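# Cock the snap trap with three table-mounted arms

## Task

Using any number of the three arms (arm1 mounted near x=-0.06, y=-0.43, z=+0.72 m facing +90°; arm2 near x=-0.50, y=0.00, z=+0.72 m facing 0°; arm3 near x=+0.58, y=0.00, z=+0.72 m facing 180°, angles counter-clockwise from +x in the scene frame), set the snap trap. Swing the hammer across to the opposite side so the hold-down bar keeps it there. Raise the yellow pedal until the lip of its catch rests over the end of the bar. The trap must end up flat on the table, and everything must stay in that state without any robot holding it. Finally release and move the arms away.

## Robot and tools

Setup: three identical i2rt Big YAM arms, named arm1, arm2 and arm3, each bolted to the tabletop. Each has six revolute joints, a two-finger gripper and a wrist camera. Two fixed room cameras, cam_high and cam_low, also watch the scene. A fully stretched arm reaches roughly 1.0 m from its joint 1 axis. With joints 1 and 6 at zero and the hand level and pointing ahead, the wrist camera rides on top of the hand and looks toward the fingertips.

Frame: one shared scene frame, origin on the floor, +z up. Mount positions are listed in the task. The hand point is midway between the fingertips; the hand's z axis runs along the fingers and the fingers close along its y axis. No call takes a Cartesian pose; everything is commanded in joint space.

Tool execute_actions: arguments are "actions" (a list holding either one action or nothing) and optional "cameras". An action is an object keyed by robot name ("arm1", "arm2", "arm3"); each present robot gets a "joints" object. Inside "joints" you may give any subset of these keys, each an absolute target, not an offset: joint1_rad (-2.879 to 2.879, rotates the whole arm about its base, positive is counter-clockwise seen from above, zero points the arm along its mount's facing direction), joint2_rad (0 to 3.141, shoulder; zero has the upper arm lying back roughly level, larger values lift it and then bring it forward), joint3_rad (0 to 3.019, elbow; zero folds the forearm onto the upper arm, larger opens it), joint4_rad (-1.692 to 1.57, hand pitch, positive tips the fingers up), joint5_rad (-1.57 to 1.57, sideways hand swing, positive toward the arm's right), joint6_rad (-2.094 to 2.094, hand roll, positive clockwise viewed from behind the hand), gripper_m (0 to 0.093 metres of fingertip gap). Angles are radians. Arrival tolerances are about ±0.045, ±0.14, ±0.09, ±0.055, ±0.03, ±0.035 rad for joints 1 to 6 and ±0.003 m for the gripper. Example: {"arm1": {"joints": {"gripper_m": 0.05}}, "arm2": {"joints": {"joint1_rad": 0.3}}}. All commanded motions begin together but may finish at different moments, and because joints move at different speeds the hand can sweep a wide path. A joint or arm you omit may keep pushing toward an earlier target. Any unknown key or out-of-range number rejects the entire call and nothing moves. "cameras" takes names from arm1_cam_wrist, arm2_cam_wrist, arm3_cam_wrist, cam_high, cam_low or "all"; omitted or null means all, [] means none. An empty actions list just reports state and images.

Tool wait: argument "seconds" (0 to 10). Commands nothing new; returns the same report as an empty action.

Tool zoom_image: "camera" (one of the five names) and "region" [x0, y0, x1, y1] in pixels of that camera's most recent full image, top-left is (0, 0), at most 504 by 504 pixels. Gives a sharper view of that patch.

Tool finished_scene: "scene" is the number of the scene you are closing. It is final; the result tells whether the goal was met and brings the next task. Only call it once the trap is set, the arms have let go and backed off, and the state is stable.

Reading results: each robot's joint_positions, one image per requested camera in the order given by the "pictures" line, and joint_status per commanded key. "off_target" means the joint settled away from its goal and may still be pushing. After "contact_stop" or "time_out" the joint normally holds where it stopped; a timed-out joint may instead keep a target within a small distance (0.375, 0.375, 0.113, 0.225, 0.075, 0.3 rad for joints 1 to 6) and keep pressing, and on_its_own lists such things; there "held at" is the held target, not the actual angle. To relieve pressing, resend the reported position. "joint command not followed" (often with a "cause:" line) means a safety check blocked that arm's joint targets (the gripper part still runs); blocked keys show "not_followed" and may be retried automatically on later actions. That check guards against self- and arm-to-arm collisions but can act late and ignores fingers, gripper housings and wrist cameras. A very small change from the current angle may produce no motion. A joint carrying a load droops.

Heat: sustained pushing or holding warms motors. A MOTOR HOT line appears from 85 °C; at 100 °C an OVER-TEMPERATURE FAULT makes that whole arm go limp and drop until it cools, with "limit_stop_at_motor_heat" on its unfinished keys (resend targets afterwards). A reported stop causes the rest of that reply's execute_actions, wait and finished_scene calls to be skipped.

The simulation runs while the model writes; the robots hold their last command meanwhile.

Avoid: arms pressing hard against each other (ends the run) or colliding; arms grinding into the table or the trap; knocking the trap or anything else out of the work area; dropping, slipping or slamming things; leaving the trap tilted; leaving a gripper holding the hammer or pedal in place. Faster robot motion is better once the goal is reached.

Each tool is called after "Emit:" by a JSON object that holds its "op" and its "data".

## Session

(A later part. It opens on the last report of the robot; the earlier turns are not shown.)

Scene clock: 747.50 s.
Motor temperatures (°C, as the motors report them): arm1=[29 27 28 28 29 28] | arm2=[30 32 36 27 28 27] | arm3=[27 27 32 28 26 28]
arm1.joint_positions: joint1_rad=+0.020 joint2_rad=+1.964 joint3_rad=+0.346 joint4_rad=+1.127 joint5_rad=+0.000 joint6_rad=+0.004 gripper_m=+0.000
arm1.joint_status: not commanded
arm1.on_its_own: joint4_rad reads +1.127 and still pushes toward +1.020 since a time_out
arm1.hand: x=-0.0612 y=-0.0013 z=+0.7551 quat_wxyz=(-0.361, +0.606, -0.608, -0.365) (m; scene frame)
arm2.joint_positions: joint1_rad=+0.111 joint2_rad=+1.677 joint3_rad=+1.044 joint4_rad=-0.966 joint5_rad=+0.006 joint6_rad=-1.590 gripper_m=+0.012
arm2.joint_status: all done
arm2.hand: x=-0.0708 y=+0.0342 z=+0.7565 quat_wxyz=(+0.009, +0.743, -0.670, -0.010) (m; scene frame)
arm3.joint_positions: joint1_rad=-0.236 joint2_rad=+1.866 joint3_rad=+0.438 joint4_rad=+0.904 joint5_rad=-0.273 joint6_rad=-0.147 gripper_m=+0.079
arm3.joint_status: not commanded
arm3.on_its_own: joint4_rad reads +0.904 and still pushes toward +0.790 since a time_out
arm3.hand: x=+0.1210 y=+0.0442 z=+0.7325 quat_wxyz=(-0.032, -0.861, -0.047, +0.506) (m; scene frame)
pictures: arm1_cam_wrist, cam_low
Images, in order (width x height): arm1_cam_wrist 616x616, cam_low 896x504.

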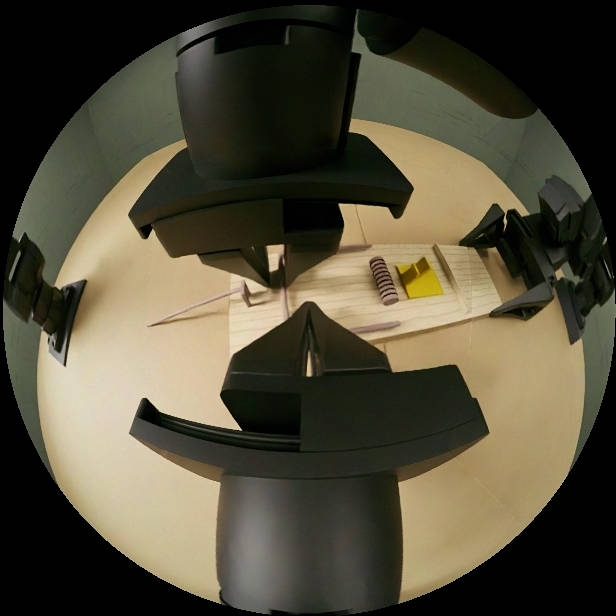

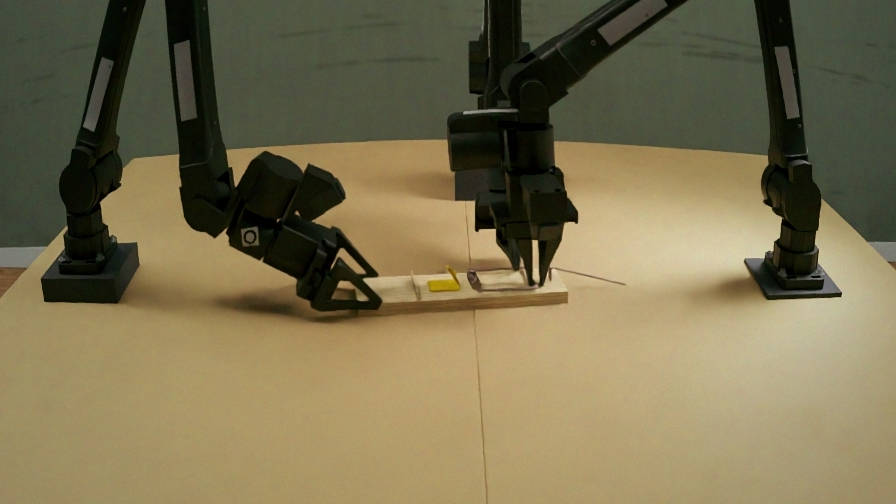

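Emit:
{"op": "execute_actions", "data": {"actions": [{"arm2":{"joints":{"joint2_rad":1.55,"joint6_rad":-1.1}}}], "cameras": ["cam_low"]}}

Emit:
{"op": "execute_actions", "data": {"actions": [{"arm2":{"joints":{"joint1_rad":0.085,"joint2_rad":1.34,"joint3_rad":0.755,"joint4_rad":-0.94,"joint5_rad":0.0,"joint6_rad":-0.125,"gripper_m":0.025}}}]}}

Scene clock: 850.07 s.
Motor temperatures (°C, as the motors report them): arm1=[29 27 28 28 29 28] | arm2=[30 33 38 27 28 27] | arm3=[27 27 32 28 26 28]
arm1.joint_positions: joint1_rad=+0.020 joint2_rad=+1.966 joint3_rad=+0.346 joint4_rad=+1.127 joint5_rad=+0.000 joint6_rad=+0.003 gripper_m=+0.000
arm1.joint_status: not commanded
arm1.on_its_own: joint4_rad reads +1.127 and still pushes toward +1.020 since a time_out
arm1.hand: x=-0.0612 y=-0.0016 z=+0.7543 quat_wxyz=(-0.360, +0.607, -0.608, -0.364) (m; scene frame)
arm2.joint_positions: joint1_rad=+0.111 joint2_rad=+1.542 joint3_rad=+1.044 joint4_rad=-0.963 joint5_rad=+0.003 joint6_rad=-1.114 gripper_m=+0.012
arm2.joint_status: all done
arm2.hand: x=-0.0601 y=+0.0351 z=+0.8124 quat_wxyz=(-0.049, +0.563, -0.825, +0.025) (m; scene frame)
arm3.joint_positions: joint1_rad=-0.236 joint2_rad=+1.866 joint3_rad=+0.438 joint4_rad=+0.904 joint5_rad=-0.273 joint6_rad=-0.147 gripper_m=+0.079
arm3.joint_status: not commanded
arm3.on_its_own: joint4_rad reads +0.904 and still pushes toward +0.790 since a time_out
arm3.hand: x=+0.1210 y=+0.0442 z=+0.7325 quat_wxyz=(-0.032, -0.861, -0.047, +0.506) (m; scene frame)
pictures: cam_low
Images, in order (width x height): cam_low 896x504.

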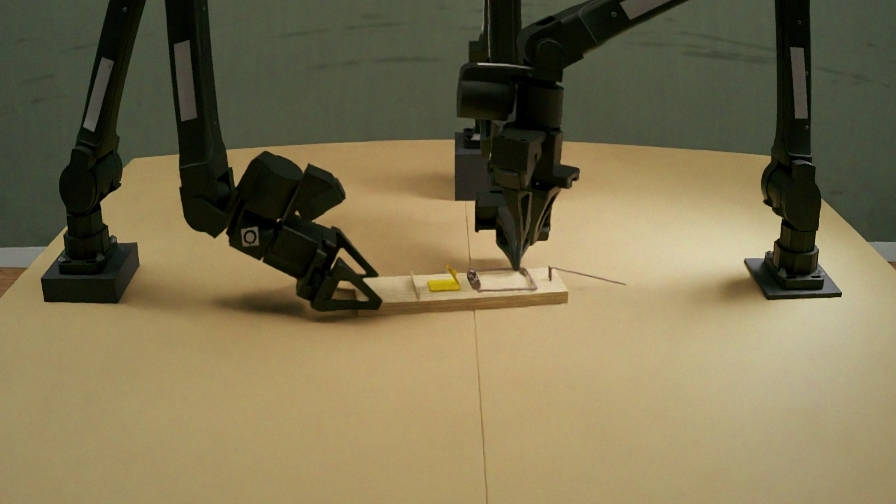

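Scene clock: 851.93 s.
Motor temperatures (°C, as the motors report them): arm1=[29 27 28 28 29 28] | arm2=[30 33 38 27 28 27] | arm3=[27 27 32 28 26 28]
arm1.joint_positions: joint1_rad=+0.020 joint2_rad=+1.966 joint3_rad=+0.346 joint4_rad=+1.127 joint5_rad=+0.000 joint6_rad=+0.003 gripper_m=+0.000
arm1.joint_status: not commanded
arm1.on_its_own: joint4_rad reads +1.127 and still pushes toward +1.020 since a time_out
arm1.hand: x=-0.0612 y=-0.0016 z=+0.7543 quat_wxyz=(-0.360, +0.607, -0.608, -0.364) (m; scene frame)
arm2.joint_positions: joint1_rad=+0.093 joint2_rad=+1.337 joint3_rad=+0.754 joint4_rad=-0.943 joint5_rad=+0.003 joint6_rad=-0.139 gripper_m=+0.025
arm2.joint_status: all done
arm2.hand: x=-0.1703 y=+0.0199 z=+0.7870 quat_wxyz=(-0.023, +0.102, -0.995, -0.002) (m; scene frame)
arm3.joint_positions: joint1_rad=-0.236 joint2_rad=+1.866 joint3_rad=+0.438 joint4_rad=+0.904 joint5_rad=-0.273 joint6_rad=-0.147 gripper_m=+0.079
arm3.joint_status: not commanded
arm3.on_its_own: joint4_rad reads +0.904 and still pushes toward +0.790 since a time_out
arm3.hand: x=+0.1210 y=+0.0442 z=+0.7325 quat_wxyz=(-0.032, -0.861, -0.047, +0.506) (m; scene frame)
pictures: arm1_cam_wrist, arm2_cam_wrist, arm3_cam_wrist, cam_high, cam_low
Images, in order (width x height): arm1_cam_wrist 616x616, arm2_cam_wrist 616x616, arm3_cam_wrist 616x616, cam_high 896x504, cam_low 896x504.

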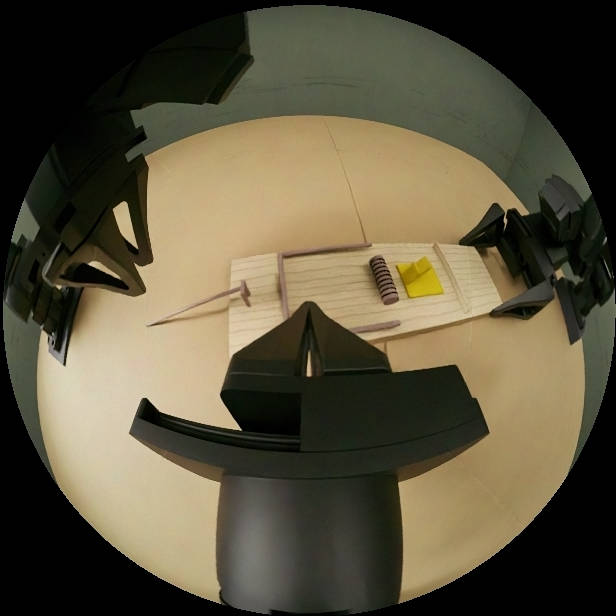

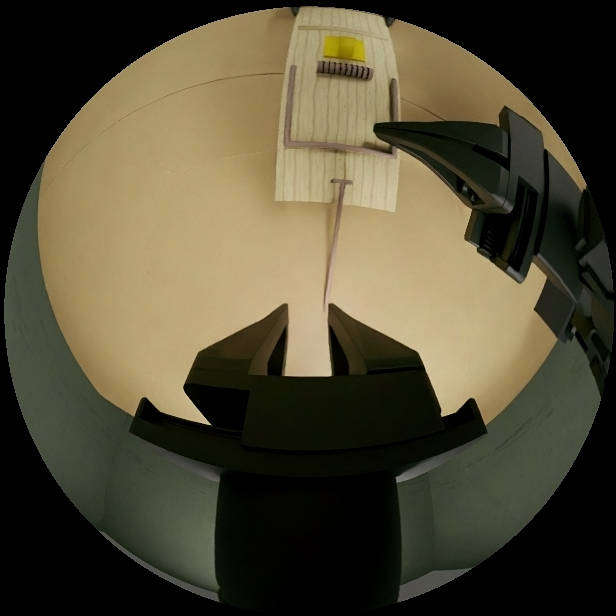

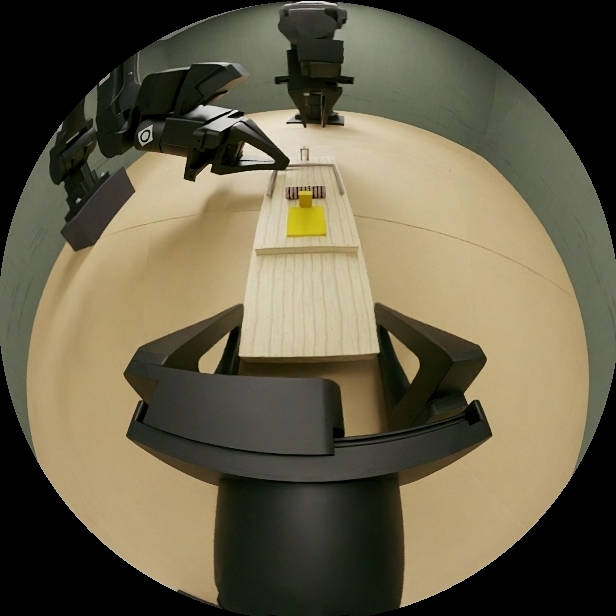

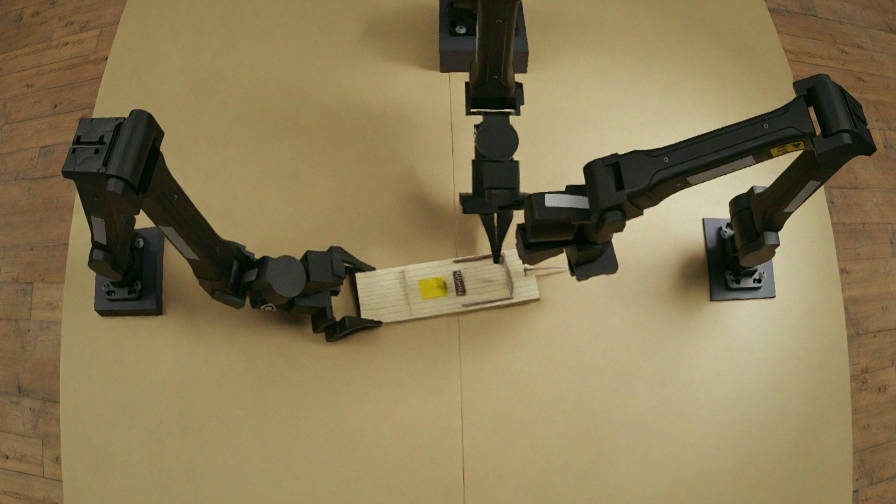

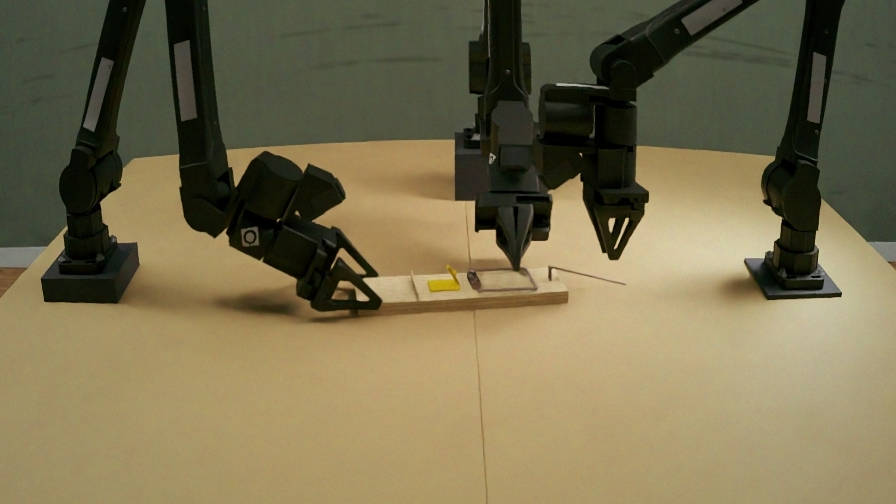

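Emit:
{"op": "zoom_image", "data": {"camera": "cam_low", "region": [420, 190, 660, 320]}}

Emit:
{"op": "zoom_image", "data": {"camera": "cam_high", "region": [400, 100, 640, 320]}}

Region (420, 190, 660, 320) of cam_low's 896x504 image, scaled by 2.100, with more detail than that image has; it fills the top 273 rows of this view, and the rest is white.

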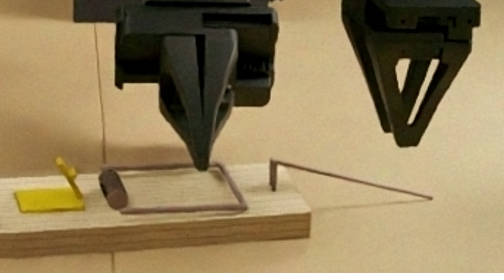

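Region (400, 100, 640, 320) of cam_high's 896x504 image, scaled by 2.100, with more detail than that image has; it fills the top 462 rows of this view, and the rest is white.

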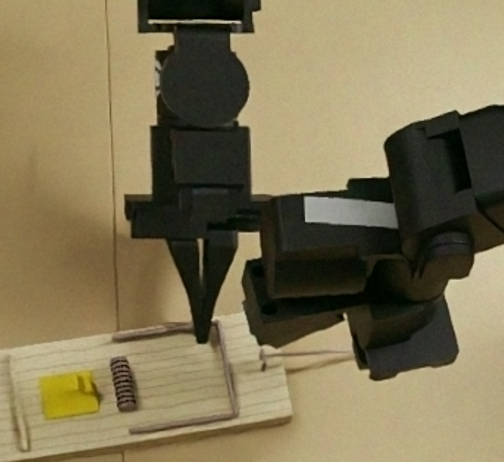

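Emit:
{"op": "execute_actions", "data": {"actions": [{"arm2":{"joints":{"joint1_rad":0.036,"joint2_rad":1.44,"joint4_rad":-0.915,"joint6_rad":-0.17}}}], "cameras": ["cam_low","arm2_cam_wrist","cam_high"]}}

Scene clock: 881.00 s.
Motor temperatures (°C, as the motors report them): arm1=[29 27 28 28 29 28] | arm2=[30 32 38 27 28 27] | arm3=[27 27 32 28 26 28]
arm1.joint_positions: joint1_rad=+0.020 joint2_rad=+1.966 joint3_rad=+0.346 joint4_rad=+1.127 joint5_rad=+0.000 joint6_rad=+0.003 gripper_m=+0.000
arm1.joint_status: not commanded
arm1.on_its_own: joint4_rad reads +1.127 and still pushes toward +1.020 since a time_out
arm1.hand: x=-0.0612 y=-0.0016 z=+0.7543 quat_wxyz=(-0.360, +0.607, -0.608, -0.364) (m; scene frame)
arm2.joint_positions: joint1_rad=+0.041 joint2_rad=+1.426 joint3_rad=+0.754 joint4_rad=-0.924 joint5_rad=+0.003 joint6_rad=-0.156 gripper_m=+0.025
arm2.joint_status: all done
arm2.hand: x=-0.1728 y=+0.0031 z=+0.7594 quat_wxyz=(+0.012, +0.084, -0.996, -0.004) (m; scene frame)
arm3.joint_positions: joint1_rad=-0.236 joint2_rad=+1.866 joint3_rad=+0.438 joint4_rad=+0.904 joint5_rad=-0.273 joint6_rad=-0.147 gripper_m=+0.079
arm3.joint_status: not commanded
arm3.on_its_own: joint4_rad reads +0.904 and still pushes toward +0.790 since a time_out
arm3.hand: x=+0.1210 y=+0.0442 z=+0.7325 quat_wxyz=(-0.032, -0.861, -0.047, +0.506) (m; scene frame)
pictures: arm2_cam_wrist, cam_high, cam_low
Images, in order (width x height): arm2_cam_wrist 616x616, cam_high 896x504, cam_low 896x504.

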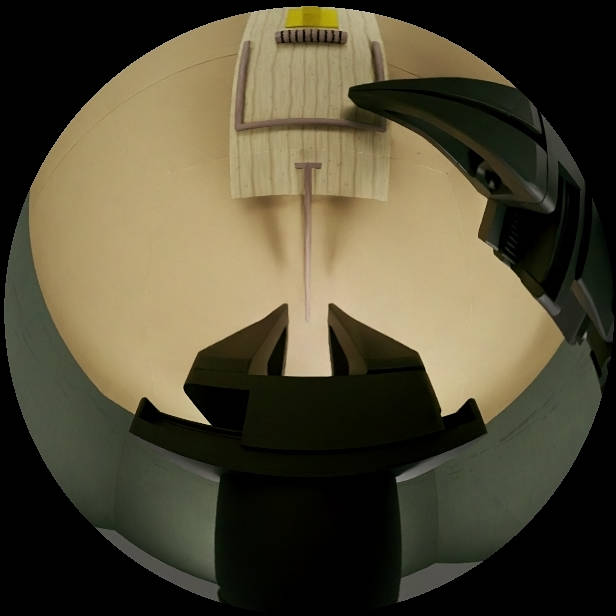

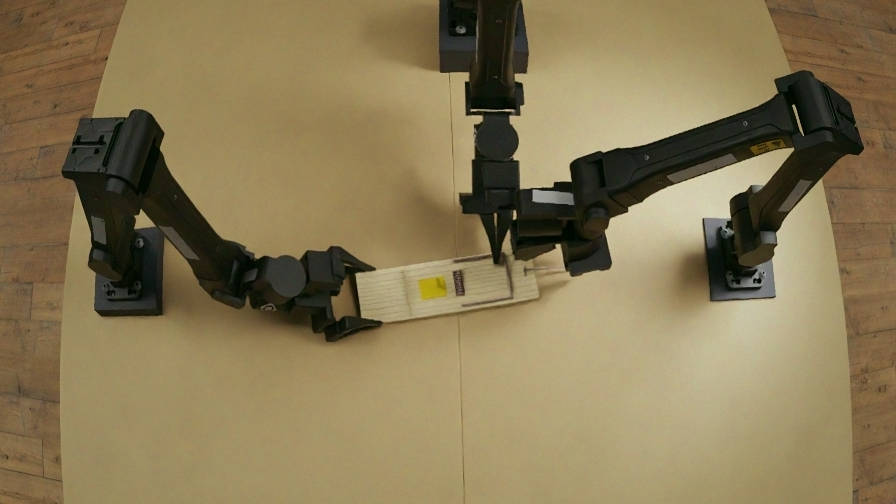

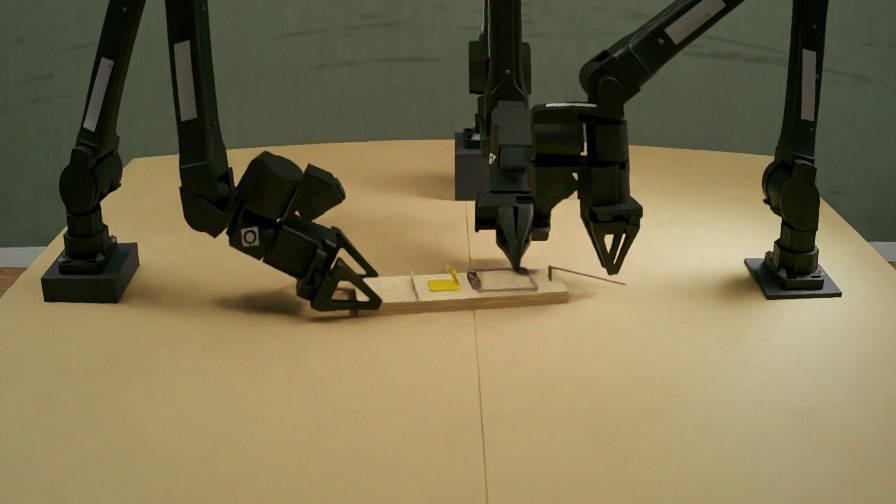

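Emit:
{"op": "zoom_image", "data": {"camera": "cam_low", "region": [500, 90, 680, 310]}}

Region (500, 90, 680, 310) of cam_low's 896x504 image, scaled by 2.291, with more detail than that image has; it fills the left 412 columns of this view, and the rest is white.

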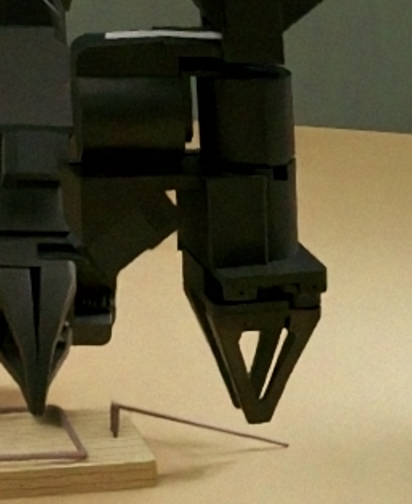

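Emit:
{"op": "execute_actions", "data": {"actions": [{"arm2":{"joints":{"joint2_rad":1.485,"joint4_rad":-0.875,"gripper_m":0.012}}}], "cameras": ["cam_low","arm2_cam_wrist"]}}

Scene clock: 890.73 s.
Motor temperatures (°C, as the motors report them): arm1=[29 27 28 28 29 28] | arm2=[30 32 38 27 28 27] | arm3=[27 27 32 28 26 28]
arm1.joint_positions: joint1_rad=+0.020 joint2_rad=+1.966 joint3_rad=+0.346 joint4_rad=+1.127 joint5_rad=+0.000 joint6_rad=+0.003 gripper_m=+0.000
arm1.joint_status: not commanded
arm1.on_its_own: joint4_rad reads +1.127 and still pushes toward +1.020 since a time_out
arm1.hand: x=-0.0612 y=-0.0016 z=+0.7543 quat_wxyz=(-0.360, +0.607, -0.608, -0.364) (m; scene frame)
arm2.joint_positions: joint1_rad=+0.041 joint2_rad=+1.462 joint3_rad=+0.754 joint4_rad=-0.885 joint5_rad=+0.003 joint6_rad=-0.156 gripper_m=+0.012
arm2.joint_status: all done
arm2.hand: x=-0.1669 y=+0.0032 z=+0.7482 quat_wxyz=(+0.011, +0.085, -0.996, -0.004) (m; scene frame)
arm3.joint_positions: joint1_rad=-0.236 joint2_rad=+1.866 joint3_rad=+0.438 joint4_rad=+0.904 joint5_rad=-0.273 joint6_rad=-0.147 gripper_m=+0.079
arm3.joint_status: not commanded
arm3.on_its_own: joint4_rad reads +0.904 and still pushes toward +0.790 since a time_out
arm3.hand: x=+0.1210 y=+0.0442 z=+0.7325 quat_wxyz=(-0.032, -0.861, -0.047, +0.506) (m; scene frame)
pictures: arm2_cam_wrist, cam_low
Images, in order (width x height): arm2_cam_wrist 616x616, cam_low 896x504.

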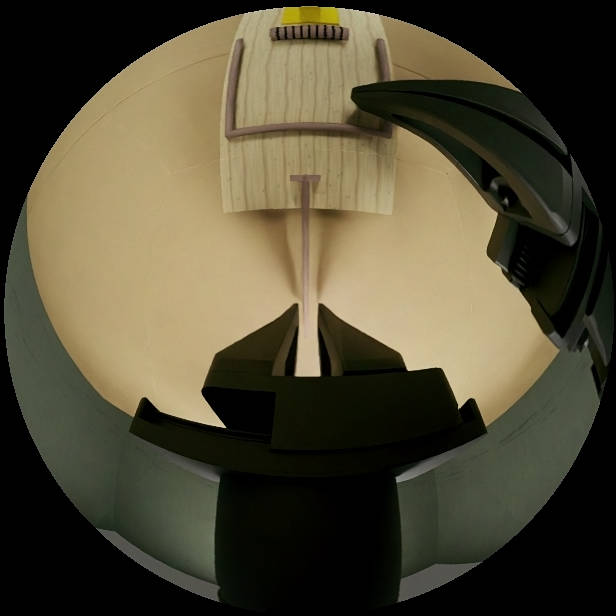

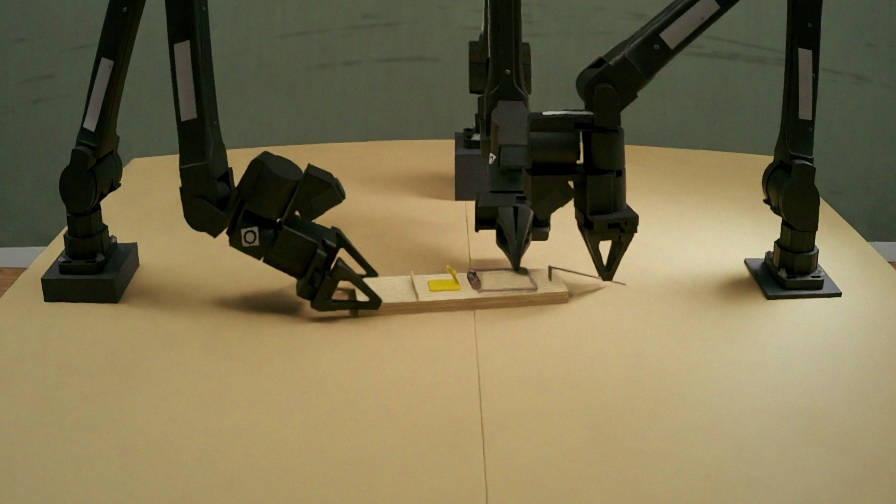

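Emit:
{"op": "zoom_image", "data": {"camera": "cam_low", "region": [540, 220, 660, 300]}}

Region (540, 220, 660, 300) of cam_low's 896x504 image, scaled by 4.200, with more detail than that image has.

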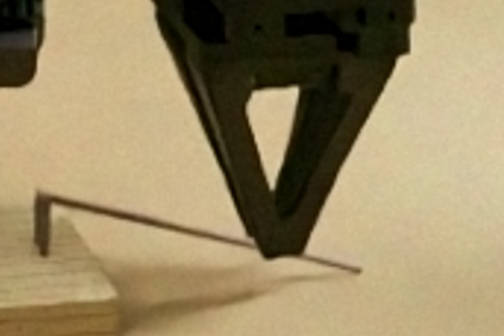

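Emit:
{"op": "execute_actions", "data": {"actions": [{"arm2":{"joints":{"joint2_rad":1.503}}}], "cameras": ["cam_low"]}}

Emit:
{"op": "zoom_image", "data": {"camera": "cam_low", "region": [540, 220, 660, 300]}}

Scene clock: 896.27 s.
Motor temperatures (°C, as the motors report them): arm1=[29 27 28 28 29 28] | arm2=[30 32 38 27 27 27] | arm3=[27 27 32 28 26 28]
arm1.joint_positions: joint1_rad=+0.020 joint2_rad=+1.966 joint3_rad=+0.346 joint4_rad=+1.127 joint5_rad=+0.000 joint6_rad=+0.003 gripper_m=+0.000
arm1.joint_status: not commanded
arm1.on_its_own: joint4_rad reads +1.127 and still pushes toward +1.020 since a time_out
arm1.hand: x=-0.0612 y=-0.0016 z=+0.7543 quat_wxyz=(-0.360, +0.607, -0.608, -0.364) (m; scene frame)
arm2.joint_positions: joint1_rad=+0.041 joint2_rad=+1.476 joint3_rad=+0.754 joint4_rad=-0.885 joint5_rad=+0.003 joint6_rad=-0.156 gripper_m=+0.012
arm2.joint_status: all done
arm2.hand: x=-0.1685 y=+0.0033 z=+0.7439 quat_wxyz=(+0.018, +0.085, -0.996, -0.004) (m; scene frame)
arm3.joint_positions: joint1_rad=-0.236 joint2_rad=+1.866 joint3_rad=+0.438 joint4_rad=+0.904 joint5_rad=-0.273 joint6_rad=-0.147 gripper_m=+0.079
arm3.joint_status: not commanded
arm3.on_its_own: joint4_rad reads +0.904 and still pushes toward +0.790 since a time_out
arm3.hand: x=+0.1210 y=+0.0442 z=+0.7325 quat_wxyz=(-0.032, -0.861, -0.047, +0.506) (m; scene frame)
pictures: cam_low
Images, in order (width x height): cam_low 896x504.

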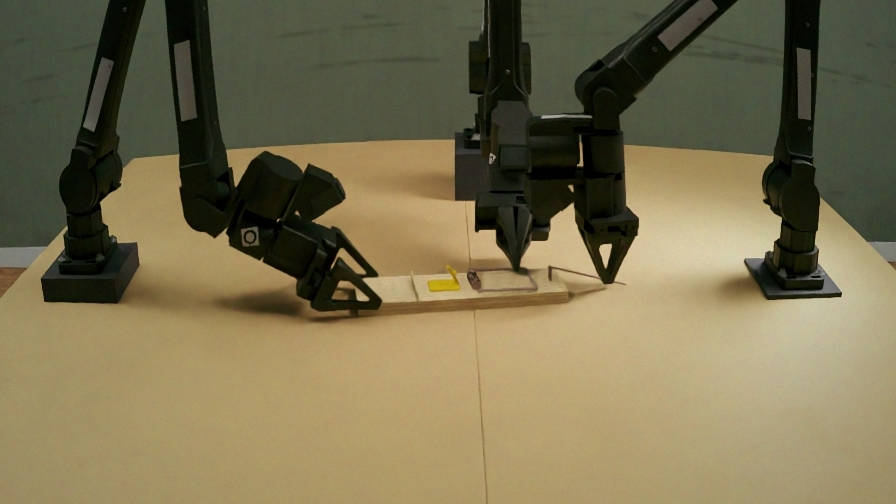

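Region (540, 220, 660, 300) of cam_low's 896x504 image, scaled by 4.200, with more detail than that image has.

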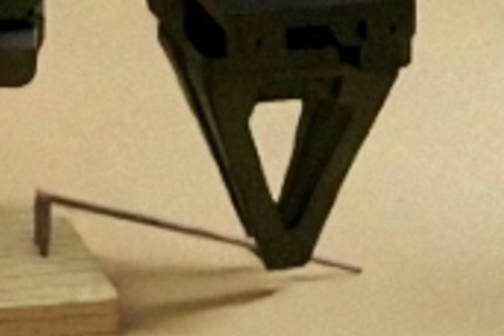

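Emit:
{"op": "execute_actions", "data": {"actions": [{"arm2":{"joints":{"joint2_rad":1.508,"gripper_m":0.0}}}], "cameras": ["cam_low","arm2_cam_wrist"]}}

Emit:
{"op": "zoom_image", "data": {"camera": "cam_low", "region": [540, 220, 660, 300]}}

Scene clock: 899.40 s.
Motor temperatures (°C, as the motors report them): arm1=[29 27 28 28 29 28] | arm2=[30 32 38 27 27 27] | arm3=[27 27 32 28 26 28]
arm1.joint_positions: joint1_rad=+0.020 joint2_rad=+1.966 joint3_rad=+0.346 joint4_rad=+1.127 joint5_rad=+0.001 joint6_rad=+0.002 gripper_m=+0.000
arm1.joint_status: not commanded
arm1.on_its_own: joint4_rad reads +1.127 and still pushes toward +1.020 since a time_out
arm1.hand: x=-0.0612 y=-0.0018 z=+0.7540 quat_wxyz=(-0.360, +0.607, -0.608, -0.364) (m; scene frame)
arm2.joint_positions: joint1_rad=+0.041 joint2_rad=+1.476 joint3_rad=+0.754 joint4_rad=-0.885 joint5_rad=+0.000 joint6_rad=-0.157 gripper_m=+0.002
arm2.joint_status: all done
arm2.hand: x=-0.1686 y=+0.0037 z=+0.7437 quat_wxyz=(+0.018, +0.085, -0.996, -0.005) (m; scene frame)
arm3.joint_positions: joint1_rad=-0.236 joint2_rad=+1.866 joint3_rad=+0.438 joint4_rad=+0.904 joint5_rad=-0.273 joint6_rad=-0.148 gripper_m=+0.079
arm3.joint_status: not commanded
arm3.on_its_own: joint4_rad reads +0.904 and still pushes toward +0.790 since a time_out
arm3.hand: x=+0.1210 y=+0.0442 z=+0.7325 quat_wxyz=(-0.032, -0.861, -0.047, +0.506) (m; scene frame)
pictures: arm2_cam_wrist, cam_low
Images, in order (width x height): arm2_cam_wrist 616x616, cam_low 896x504.

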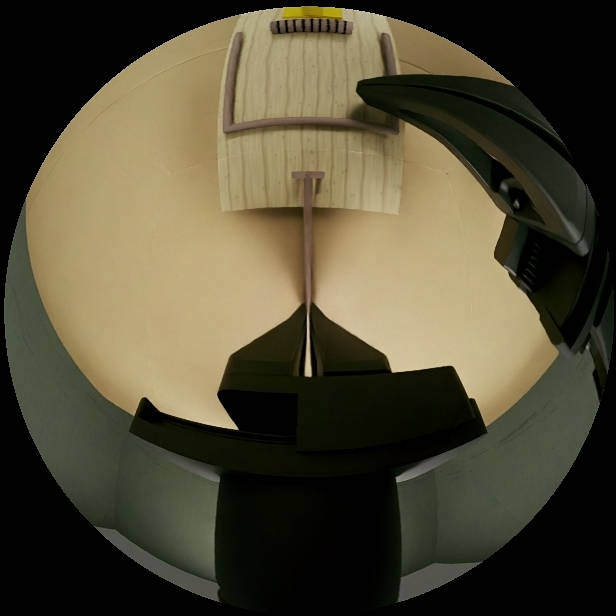

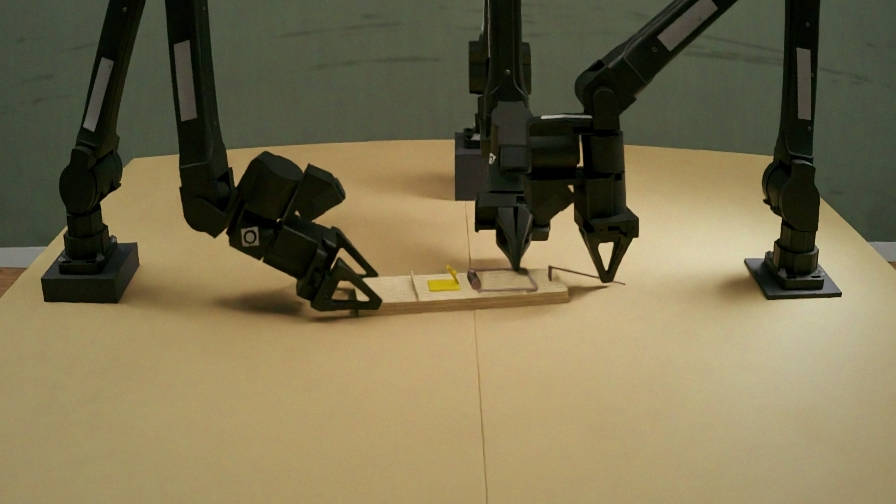

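Region (540, 220, 660, 300) of cam_low's 896x504 image, scaled by 4.200, with more detail than that image has.

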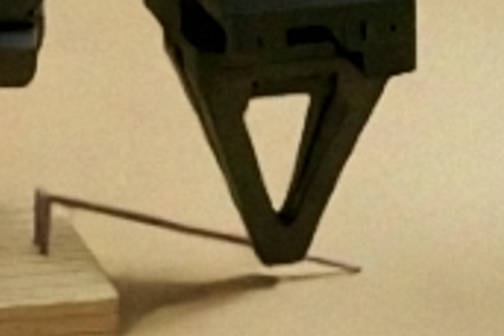

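Emit:
{"op": "execute_actions", "data": {"actions": [], "cameras": ["arm3_cam_wrist","cam_high"]}}

Emit:
{"op": "zoom_image", "data": {"camera": "arm3_cam_wrist", "region": [130, 20, 400, 260]}}

Scene clock: 934.63 s.
Motor temperatures (°C, as the motors report them): arm1=[29 27 28 28 29 28] | arm2=[30 32 37 27 27 27] | arm3=[27 27 32 29 26 28]
arm1.joint_positions: joint1_rad=+0.020 joint2_rad=+1.966 joint3_rad=+0.346 joint4_rad=+1.127 joint5_rad=+0.001 joint6_rad=+0.002 gripper_m=+0.000
arm1.joint_status: not commanded
arm1.on_its_own: joint4_rad reads +1.127 and still pushes toward +1.020 since a time_out
arm1.hand: x=-0.0612 y=-0.0018 z=+0.7540 quat_wxyz=(-0.360, +0.607, -0.608, -0.364) (m; scene frame)
arm2.joint_positions: joint1_rad=+0.041 joint2_rad=+1.476 joint3_rad=+0.754 joint4_rad=-0.885 joint5_rad=+0.000 joint6_rad=-0.157 gripper_m=+0.002
arm2.joint_status: all done
arm2.hand: x=-0.1686 y=+0.0037 z=+0.7437 quat_wxyz=(+0.018, +0.085, -0.996, -0.005) (m; scene frame)
arm3.joint_positions: joint1_rad=-0.236 joint2_rad=+1.866 joint3_rad=+0.438 joint4_rad=+0.904 joint5_rad=-0.273 joint6_rad=-0.148 gripper_m=+0.079
arm3.joint_status: not commanded
arm3.on_its_own: joint4_rad reads +0.904 and still pushes toward +0.790 since a time_out
arm3.hand: x=+0.1210 y=+0.0442 z=+0.7325 quat_wxyz=(-0.032, -0.861, -0.047, +0.506) (m; scene frame)
pictures: arm3_cam_wrist, cam_high
Images, in order (width x height): arm3_cam_wrist 616x616, cam_high 896x504.

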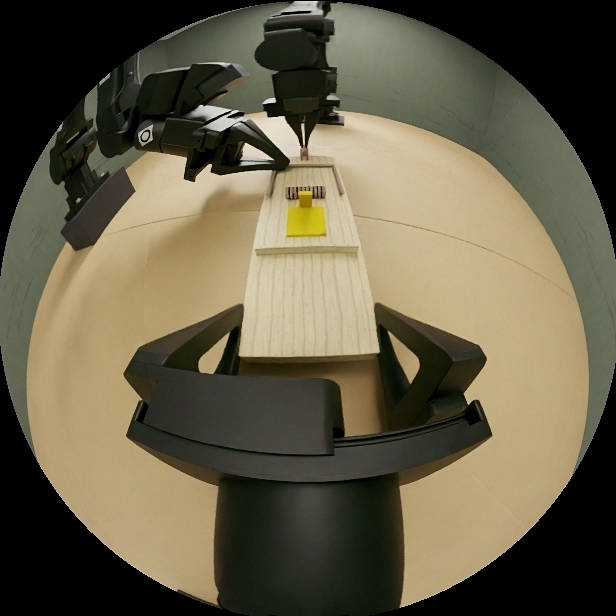

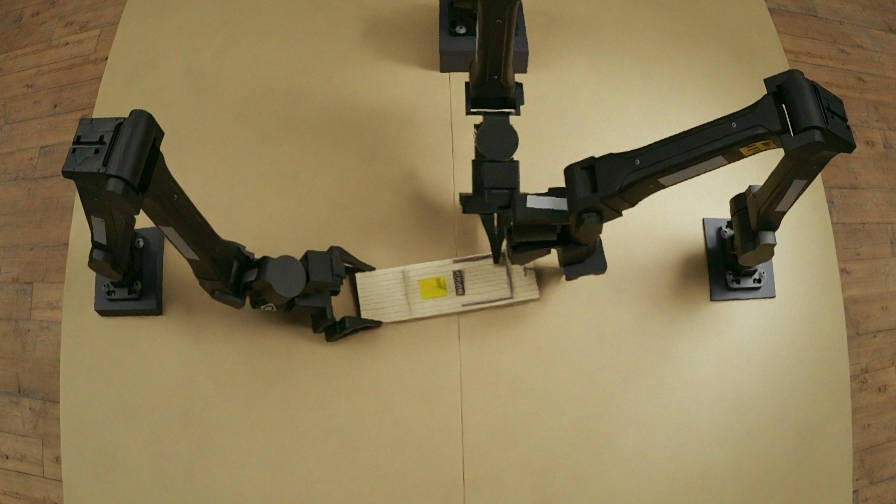

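Region (130, 20, 400, 260) of arm3_cam_wrist's 616x616 image, scaled by 1.867, with more detail than that image has.

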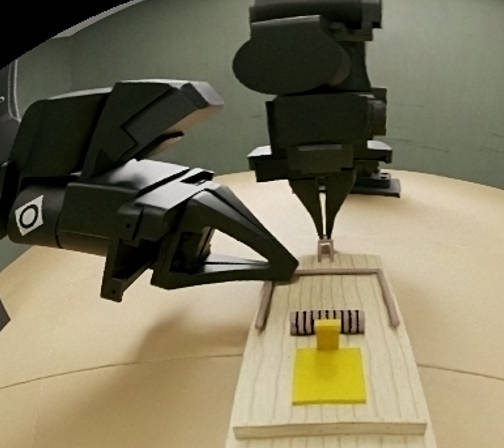

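Emit:
{"op": "execute_actions", "data": {"actions": [{"arm2":{"joints":{"joint1_rad":0.103,"joint2_rad":1.272,"joint4_rad":-0.945,"joint5_rad":0.108,"joint6_rad":-0.09}}}], "cameras": ["cam_low","arm3_cam_wrist"]}}

Scene clock: 964.70 s.
Motor temperatures (°C, as the motors report them): arm1=[29 27 28 28 29 28] | arm2=[30 31 37 27 27 27] | arm3=[27 27 32 29 26 28]
arm1.joint_positions: joint1_rad=+0.020 joint2_rad=+1.967 joint3_rad=+0.346 joint4_rad=+1.126 joint5_rad=+0.001 joint6_rad=+0.001 gripper_m=+0.000
arm1.joint_status: not commanded
arm1.on_its_own: joint4_rad reads +1.126 and still pushes toward +1.020 since a time_out
arm1.hand: x=-0.0612 y=-0.0020 z=+0.7536 quat_wxyz=(-0.360, +0.608, -0.608, -0.363) (m; scene frame)
arm2.joint_positions: joint1_rad=+0.098 joint2_rad=+1.273 joint3_rad=+0.750 joint4_rad=-0.938 joint5_rad=+0.103 joint6_rad=-0.109 gripper_m=+0.002
arm2.joint_status: all done
arm2.hand: x=-0.1660 y=+0.0048 z=+0.8063 quat_wxyz=(-0.054, +0.086, -0.994, +0.048) (m; scene frame)
arm3.joint_positions: joint1_rad=-0.236 joint2_rad=+1.866 joint3_rad=+0.438 joint4_rad=+0.904 joint5_rad=-0.273 joint6_rad=-0.149 gripper_m=+0.079
arm3.joint_status: not commanded
arm3.on_its_own: joint4_rad reads +0.904 and still pushes toward +0.790 since a time_out
arm3.hand: x=+0.1210 y=+0.0441 z=+0.7325 quat_wxyz=(-0.032, -0.861, -0.048, +0.506) (m; scene frame)
pictures: arm3_cam_wrist, cam_low
Images, in order (width x height): arm3_cam_wrist 616x616, cam_low 896x504.

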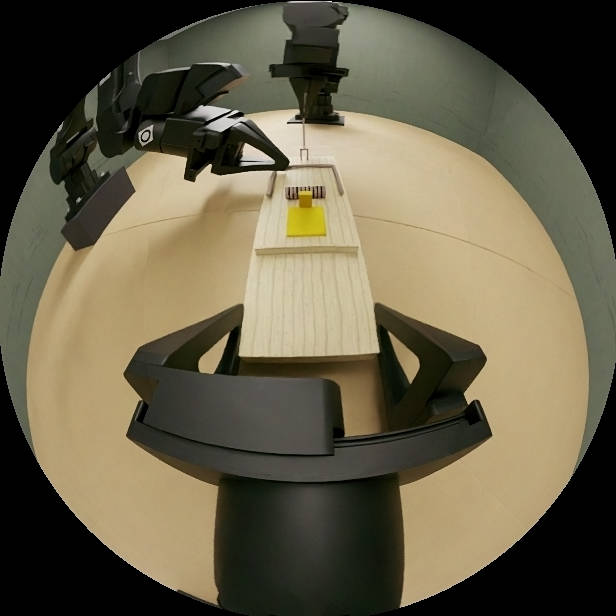

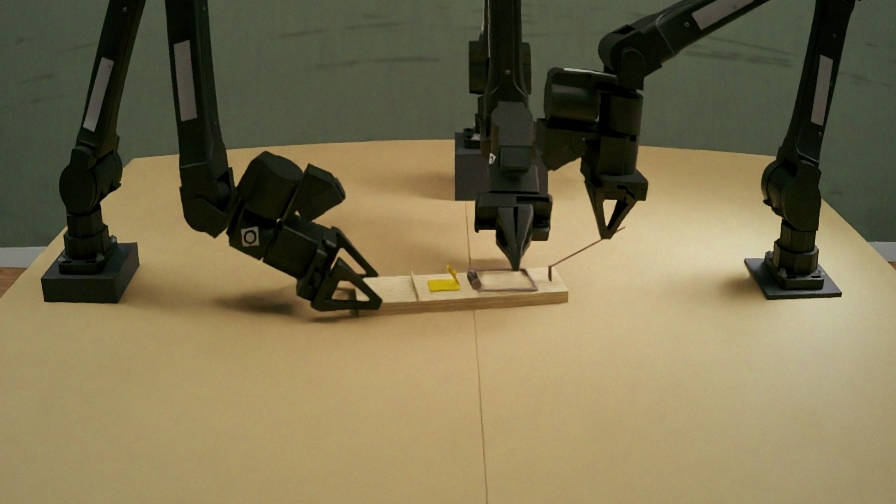

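Emit:
{"op": "zoom_image", "data": {"camera": "cam_low", "region": [530, 190, 660, 300]}}

Region (530, 190, 660, 300) of cam_low's 896x504 image, scaled by 3.877, with more detail than that image has; it fills the top 426 rows of this view, and the rest is white.

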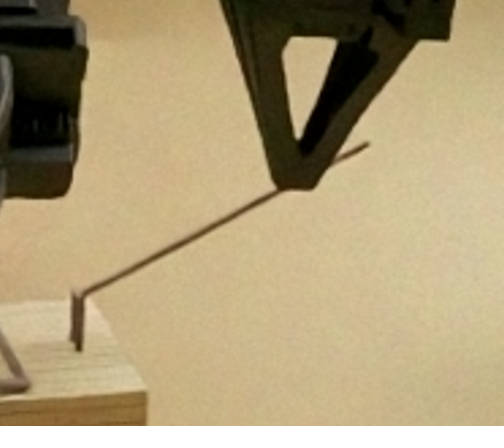

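Emit:
{"op": "execute_actions", "data": {"actions": [{"arm2":{"joints":{"joint1_rad":0.157,"joint2_rad":1.45,"joint3_rad":1.052,"joint4_rad":-1.155,"joint5_rad":0.205,"joint6_rad":-0.03}}}], "cameras": ["cam_low","arm3_cam_wrist","cam_high"]}}

Scene clock: 976.57 s.
Motor temperatures (°C, as the motors report them): arm1=[29 27 28 28 29 28] | arm2=[30 31 38 27 27 27] | arm3=[27 27 32 29 26 28]
arm1.joint_positions: joint1_rad=+0.020 joint2_rad=+1.967 joint3_rad=+0.346 joint4_rad=+1.126 joint5_rad=+0.001 joint6_rad=+0.001 gripper_m=+0.000
arm1.joint_status: not commanded
arm1.on_its_own: joint4_rad reads +1.126 and still pushes toward +1.020 since a time_out
arm1.hand: x=-0.0612 y=-0.0020 z=+0.7536 quat_wxyz=(-0.360, +0.608, -0.608, -0.363) (m; scene frame)
arm2.joint_positions: joint1_rad=+0.152 joint2_rad=+1.421 joint3_rad=+1.022 joint4_rad=-1.162 joint5_rad=+0.201 joint6_rad=-0.044 gripper_m=+0.001
arm2.joint_status: all done
arm2.hand: x=-0.1118 y=+0.0124 z=+0.8523 quat_wxyz=(-0.009, +0.083, -0.992, +0.096) (m; scene frame)
arm3.joint_positions: joint1_rad=-0.236 joint2_rad=+1.866 joint3_rad=+0.438 joint4_rad=+0.904 joint5_rad=-0.274 joint6_rad=-0.149 gripper_m=+0.079
arm3.joint_status: not commanded
arm3.on_its_own: joint4_rad reads +0.904 and still pushes toward +0.790 since a time_out
arm3.hand: x=+0.1210 y=+0.0440 z=+0.7325 quat_wxyz=(-0.032, -0.861, -0.048, +0.506) (m; scene frame)
pictures: arm3_cam_wrist, cam_high, cam_low
Images, in order (width x height): arm3_cam_wrist 616x616, cam_high 896x504, cam_low 896x504.

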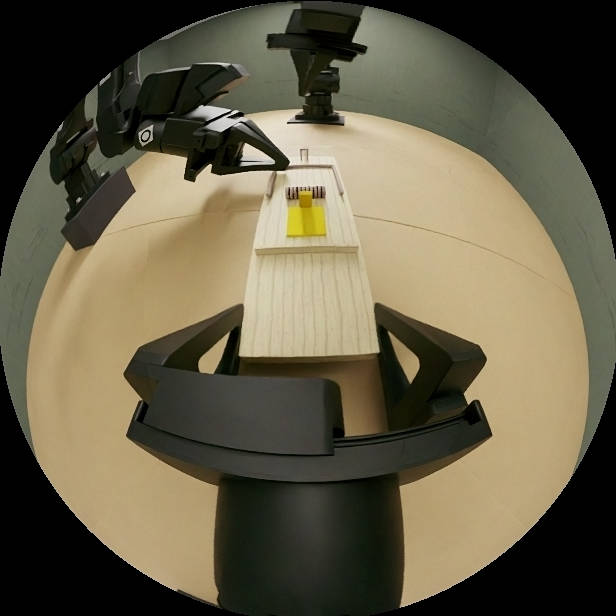

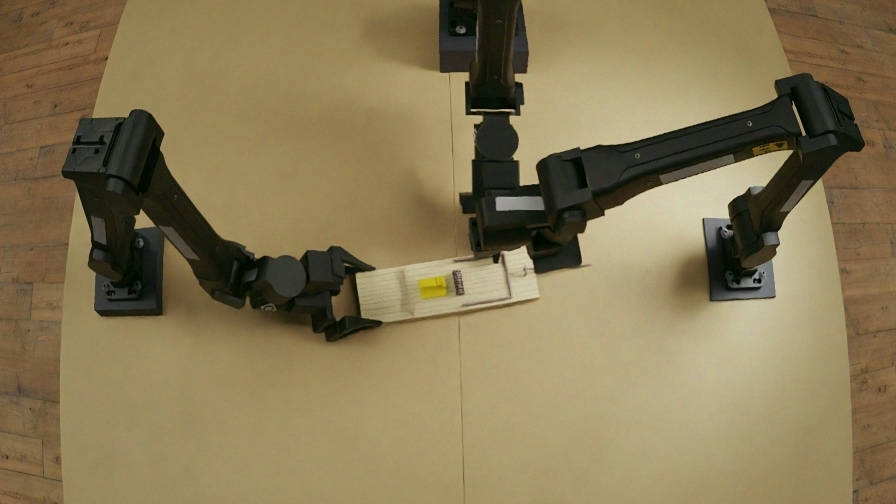

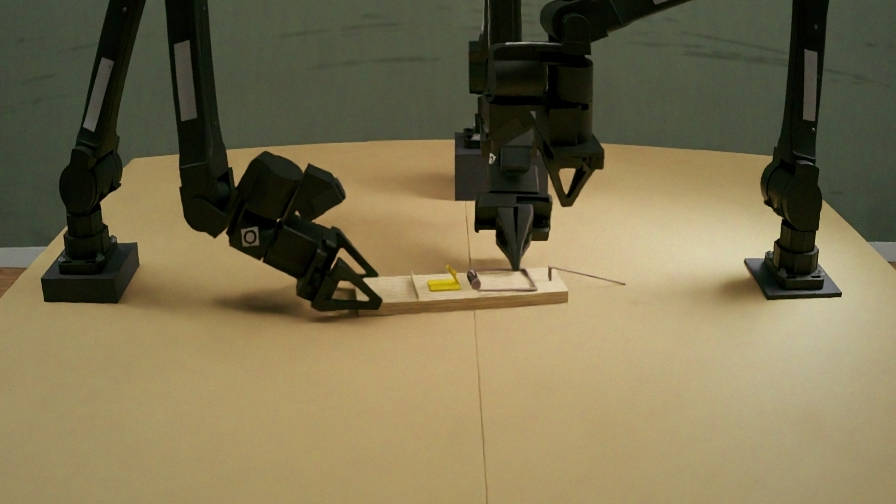

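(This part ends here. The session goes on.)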